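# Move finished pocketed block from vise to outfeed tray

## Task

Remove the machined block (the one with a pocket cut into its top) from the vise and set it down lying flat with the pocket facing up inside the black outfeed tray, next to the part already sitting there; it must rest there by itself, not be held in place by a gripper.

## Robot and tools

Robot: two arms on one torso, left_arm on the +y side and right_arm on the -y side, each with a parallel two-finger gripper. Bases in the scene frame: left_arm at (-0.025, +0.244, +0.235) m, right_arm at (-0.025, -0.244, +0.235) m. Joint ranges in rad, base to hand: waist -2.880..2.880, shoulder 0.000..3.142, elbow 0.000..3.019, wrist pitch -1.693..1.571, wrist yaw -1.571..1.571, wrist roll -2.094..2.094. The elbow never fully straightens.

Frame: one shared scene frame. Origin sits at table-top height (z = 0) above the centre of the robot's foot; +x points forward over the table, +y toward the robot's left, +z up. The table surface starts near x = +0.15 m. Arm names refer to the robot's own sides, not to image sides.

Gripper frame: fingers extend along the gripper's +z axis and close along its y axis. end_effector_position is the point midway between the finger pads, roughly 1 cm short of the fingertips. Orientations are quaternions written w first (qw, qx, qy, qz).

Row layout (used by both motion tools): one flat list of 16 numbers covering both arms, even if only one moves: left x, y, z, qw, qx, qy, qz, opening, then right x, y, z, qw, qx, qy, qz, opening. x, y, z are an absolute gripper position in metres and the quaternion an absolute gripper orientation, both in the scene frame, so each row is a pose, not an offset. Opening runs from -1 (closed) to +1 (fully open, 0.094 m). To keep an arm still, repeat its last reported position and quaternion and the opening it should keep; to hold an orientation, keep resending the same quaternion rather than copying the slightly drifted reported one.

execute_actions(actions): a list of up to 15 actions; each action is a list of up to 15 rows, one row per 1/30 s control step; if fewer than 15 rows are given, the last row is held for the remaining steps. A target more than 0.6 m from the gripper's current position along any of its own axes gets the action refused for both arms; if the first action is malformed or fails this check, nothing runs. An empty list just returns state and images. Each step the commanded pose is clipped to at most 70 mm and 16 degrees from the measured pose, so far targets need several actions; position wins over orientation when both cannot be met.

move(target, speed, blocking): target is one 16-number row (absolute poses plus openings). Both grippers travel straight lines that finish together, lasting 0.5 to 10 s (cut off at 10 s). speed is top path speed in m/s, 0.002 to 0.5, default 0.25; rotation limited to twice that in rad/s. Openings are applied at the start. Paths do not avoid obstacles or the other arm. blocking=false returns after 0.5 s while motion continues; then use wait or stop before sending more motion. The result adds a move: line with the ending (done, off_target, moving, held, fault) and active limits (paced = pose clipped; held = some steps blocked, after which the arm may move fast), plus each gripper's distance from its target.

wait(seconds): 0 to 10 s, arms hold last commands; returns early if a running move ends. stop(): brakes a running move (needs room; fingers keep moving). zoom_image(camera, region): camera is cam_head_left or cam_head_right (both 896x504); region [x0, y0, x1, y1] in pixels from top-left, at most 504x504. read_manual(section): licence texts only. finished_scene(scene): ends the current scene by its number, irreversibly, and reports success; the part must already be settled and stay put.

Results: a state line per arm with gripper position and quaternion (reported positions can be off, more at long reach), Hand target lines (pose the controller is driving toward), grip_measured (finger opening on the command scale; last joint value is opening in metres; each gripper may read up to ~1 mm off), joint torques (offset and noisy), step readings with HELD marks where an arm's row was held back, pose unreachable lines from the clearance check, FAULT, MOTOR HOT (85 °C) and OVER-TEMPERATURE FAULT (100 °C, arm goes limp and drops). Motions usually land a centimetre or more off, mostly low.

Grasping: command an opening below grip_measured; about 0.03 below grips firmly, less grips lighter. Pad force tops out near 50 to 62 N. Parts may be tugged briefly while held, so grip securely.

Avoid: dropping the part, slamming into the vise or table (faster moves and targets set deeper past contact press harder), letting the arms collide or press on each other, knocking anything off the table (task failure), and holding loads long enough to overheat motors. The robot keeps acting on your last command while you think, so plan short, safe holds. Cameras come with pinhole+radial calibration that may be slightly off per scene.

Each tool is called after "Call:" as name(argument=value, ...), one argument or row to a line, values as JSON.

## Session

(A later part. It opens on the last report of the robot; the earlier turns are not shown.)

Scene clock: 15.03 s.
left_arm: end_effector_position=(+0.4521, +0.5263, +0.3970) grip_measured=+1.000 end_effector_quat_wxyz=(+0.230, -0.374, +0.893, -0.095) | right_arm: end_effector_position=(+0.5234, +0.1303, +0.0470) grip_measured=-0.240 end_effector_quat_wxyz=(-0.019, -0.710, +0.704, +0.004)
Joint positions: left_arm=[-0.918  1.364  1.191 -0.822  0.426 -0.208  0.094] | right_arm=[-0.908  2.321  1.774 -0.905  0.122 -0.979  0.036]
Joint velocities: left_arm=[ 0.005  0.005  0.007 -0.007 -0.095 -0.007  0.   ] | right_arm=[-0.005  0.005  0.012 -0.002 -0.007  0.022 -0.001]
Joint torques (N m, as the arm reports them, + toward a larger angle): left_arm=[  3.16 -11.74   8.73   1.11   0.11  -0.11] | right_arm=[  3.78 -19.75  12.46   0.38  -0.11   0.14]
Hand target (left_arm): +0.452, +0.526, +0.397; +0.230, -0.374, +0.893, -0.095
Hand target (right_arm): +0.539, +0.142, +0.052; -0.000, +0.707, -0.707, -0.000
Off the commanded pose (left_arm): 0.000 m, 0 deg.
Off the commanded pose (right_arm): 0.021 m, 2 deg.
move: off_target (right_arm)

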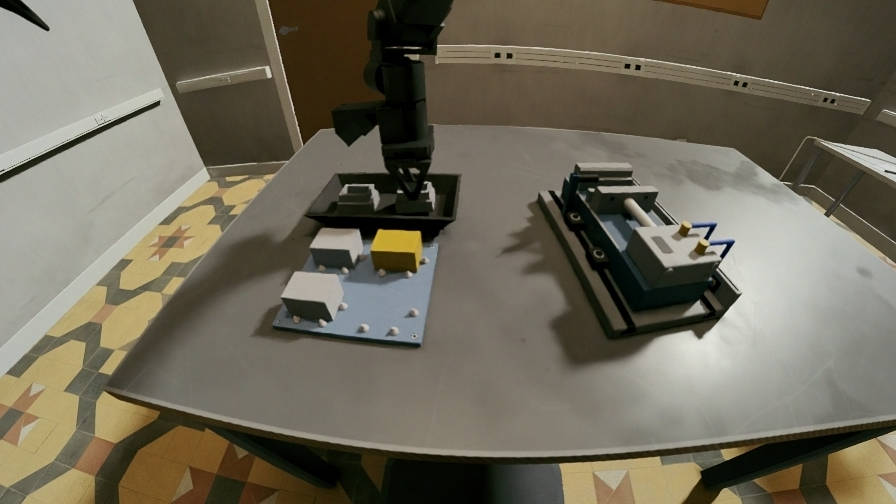

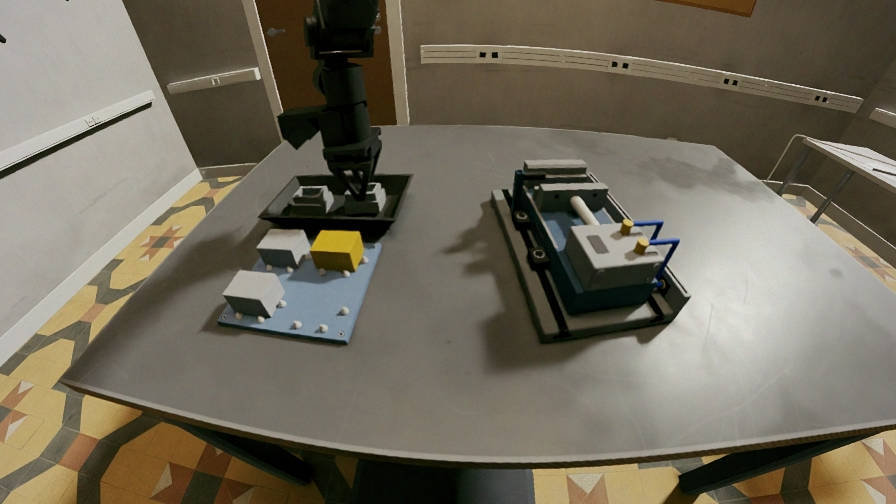

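Call:
execute_actions(
  actions=[
    [[0.452,0.526,0.397,0.23,-0.374,0.893,-0.095,1, 0.54,0.143,0.048,0,-0.707,0.707,0,-0.3]],
    [[0.452,0.526,0.397,0.23,-0.374,0.893,-0.095,1, 0.54,0.143,0.044,0,-0.707,0.707,0,-0.3]],
    [[0.452,0.526,0.397,0.23,-0.374,0.893,-0.095,1, 0.54,0.143,0.044,0,-0.707,0.707,0,0.1]],
  ],
)

Call:
move(
  target=[0.452,0.526,0.397,0.23,-0.374,0.893,-0.095,1, 0.53,0.132,0.11,0,-0.707,0.707,0,0.1],
  speed=0.15,
)

Call:
zoom_image(
  camera="cam_head_left",
  region=[290, 100, 510, 260],
)

Scene clock: 16.77 s.
left_arm: end_effector_position=(+0.4521, +0.5263, +0.3970) grip_measured=+1.000 end_effector_quat_wxyz=(+0.230, -0.374, +0.893, -0.095) | right_arm: end_effector_position=(+0.5275, +0.1334, +0.0448) grip_measured=+0.098 end_effector_quat_wxyz=(-0.014, -0.710, +0.704, +0.003)
Joint positions: left_arm=[-0.918  1.364  1.191 -0.822  0.426 -0.208  0.094] | right_arm=[-0.908  2.33   1.787 -0.899  0.122 -0.979  0.052]
Joint velocities: left_arm=[ 0.005 -0.005 -0.002 -0.017  0.007  0.022  0.   ] | right_arm=[ 0.015  0.024  0.007 -0.002  0.051  0.022 -0.001]
Joint torques (N m, as the arm reports them, + toward a larger angle): left_arm=[  3.13 -11.72   8.72   1.09   0.12  -0.11] | right_arm=[  3.59 -19.34  11.98   0.52  -0.13   0.12]
Hand target (left_arm): +0.452, +0.526, +0.397; +0.230, -0.374, +0.893, -0.095
Hand target (right_arm): +0.540, +0.143, +0.044; -0.000, +0.707, -0.707, -0.000
Off the commanded pose (left_arm): 0.000 m, 0 deg.
Off the commanded pose (right_arm): 0.016 m, 2 deg.
Step readings (end_effector_position; steps 1 to 15: 1st action; 16 to 30: 2nd action; 31 to 45: 3rd action):
0: left_arm (+0.4521, +0.5263, +0.3970) | right_arm (+0.5230, +0.1302, +0.0463)
1: left_arm (+0.4521, +0.5263, +0.3970) | right_arm (+0.5230, +0.1302, +0.0460)
2: left_arm (+0.4521, +0.5263, +0.3970) | right_arm (+0.5234, +0.1305, +0.0460)
4: left_arm (+0.4521, +0.5263, +0.3970) | right_arm (+0.5236, +0.1308, +0.0450)
8: left_arm (+0.4521, +0.5263, +0.3970) | right_arm (+0.5228, +0.1306, +0.0427)
15: left_arm (+0.4521, +0.5263, +0.3970) | right_arm (+0.5231, +0.1308, +0.0427)
16: left_arm (+0.4521, +0.5263, +0.3970) | right_arm (+0.5230, +0.1308, +0.0425)
17: left_arm (+0.4521, +0.5263, +0.3970) | right_arm (+0.5233, +0.1309, +0.0426)
19: left_arm (+0.4521, +0.5263, +0.3970) | right_arm (+0.5237, +0.1312, +0.0425)
23: left_arm (+0.4521, +0.5263, +0.3970) | right_arm (+0.5241, +0.1315, +0.0425)
30: left_arm (+0.4521, +0.5263, +0.3970) | right_arm (+0.5241, +0.1315, +0.0425)
31: left_arm (+0.4521, +0.5263, +0.3970) | right_arm (+0.5241, +0.1315, +0.0425)
32: left_arm (+0.4521, +0.5263, +0.3970) | right_arm (+0.5246, +0.1317, +0.0428)
34: left_arm (+0.4521, +0.5263, +0.3970) | right_arm (+0.5257, +0.1324, +0.0436)
38: left_arm (+0.4521, +0.5263, +0.3970) | right_arm (+0.5273, +0.1334, +0.0446)
45: end_effector_position above

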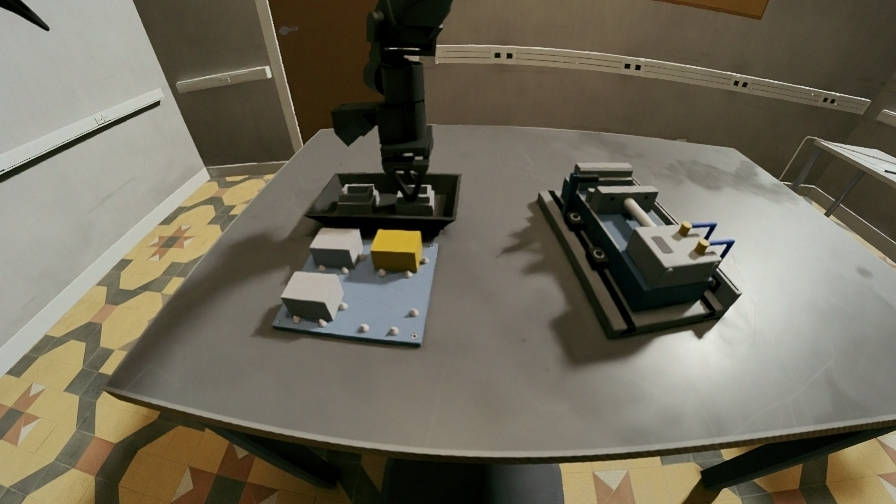

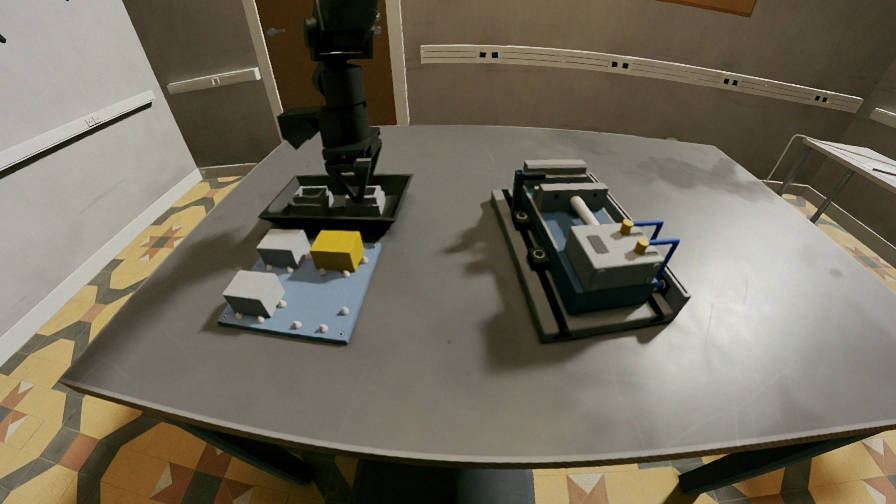

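Scene clock: 17.67 s.
left_arm: end_effector_position=(+0.4521, +0.5263, +0.3970) grip_measured=+1.000 end_effector_quat_wxyz=(+0.230, -0.374, +0.893, -0.095) | right_arm: end_effector_position=(+0.5369, +0.1294, +0.1151) grip_measured=+0.098 end_effector_quat_wxyz=(+0.007, -0.706, +0.708, -0.001)
Joint positions: left_arm=[-0.918  1.364  1.191 -0.822  0.426 -0.208  0.094] | right_arm=[-0.908  2.197  1.745 -0.945  0.122 -0.973  0.052]
Joint velocities: left_arm=[-0.005 -0.005 -0.017  0.007 -0.007  0.022  0.   ] | right_arm=[-0.034 -0.024 -0.007  0.017 -0.022  0.022  0.   ]
Joint torques (N m, as the arm reports them, + toward a larger angle): left_arm=[  3.16 -11.74   8.73   1.09   0.12  -0.1 ] | right_arm=[  3.84 -19.16   9.15  -0.02  -0.06   0.13]
Hand target (left_arm): +0.452, +0.526, +0.397; +0.230, -0.374, +0.893, -0.095
Hand target (right_arm): +0.531, +0.132, +0.110; -0.000, +0.707, -0.707, -0.000
Off the commanded pose (left_arm): 0.000 m, 0 deg.
Off the commanded pose (right_arm): 0.009 m, 1 deg.
move: done

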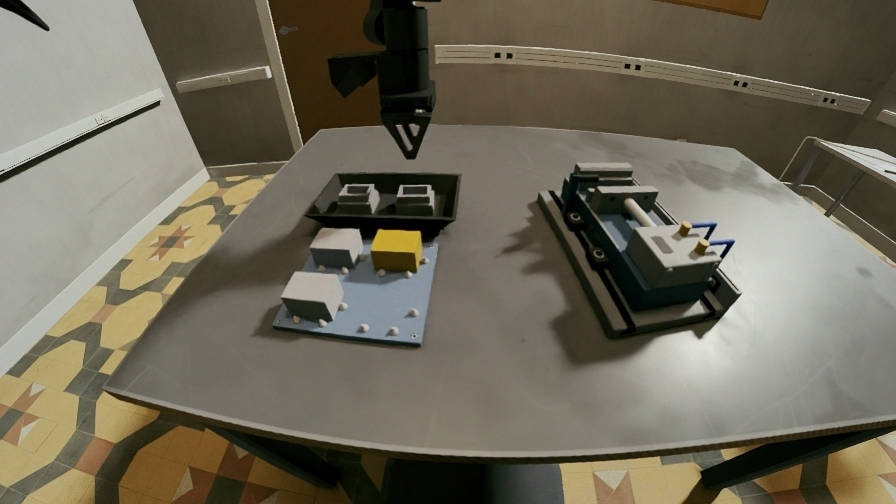

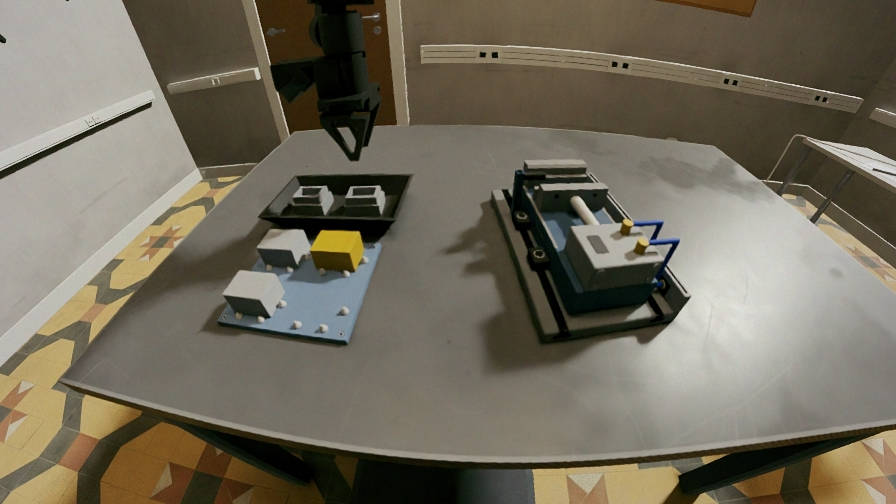

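Region (290, 100, 510, 260) of cam_head_left's 896x504 image, scaled by 2.291, with more detail than that image has; it fills the top 367 rows of this view, and the rest is white.

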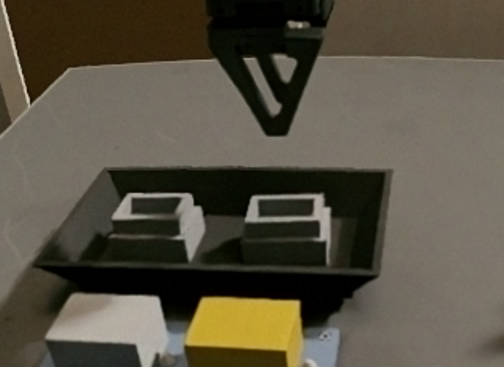

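Call:
finished_scene(
  scene=2,
)

The scene is finished: the task was done.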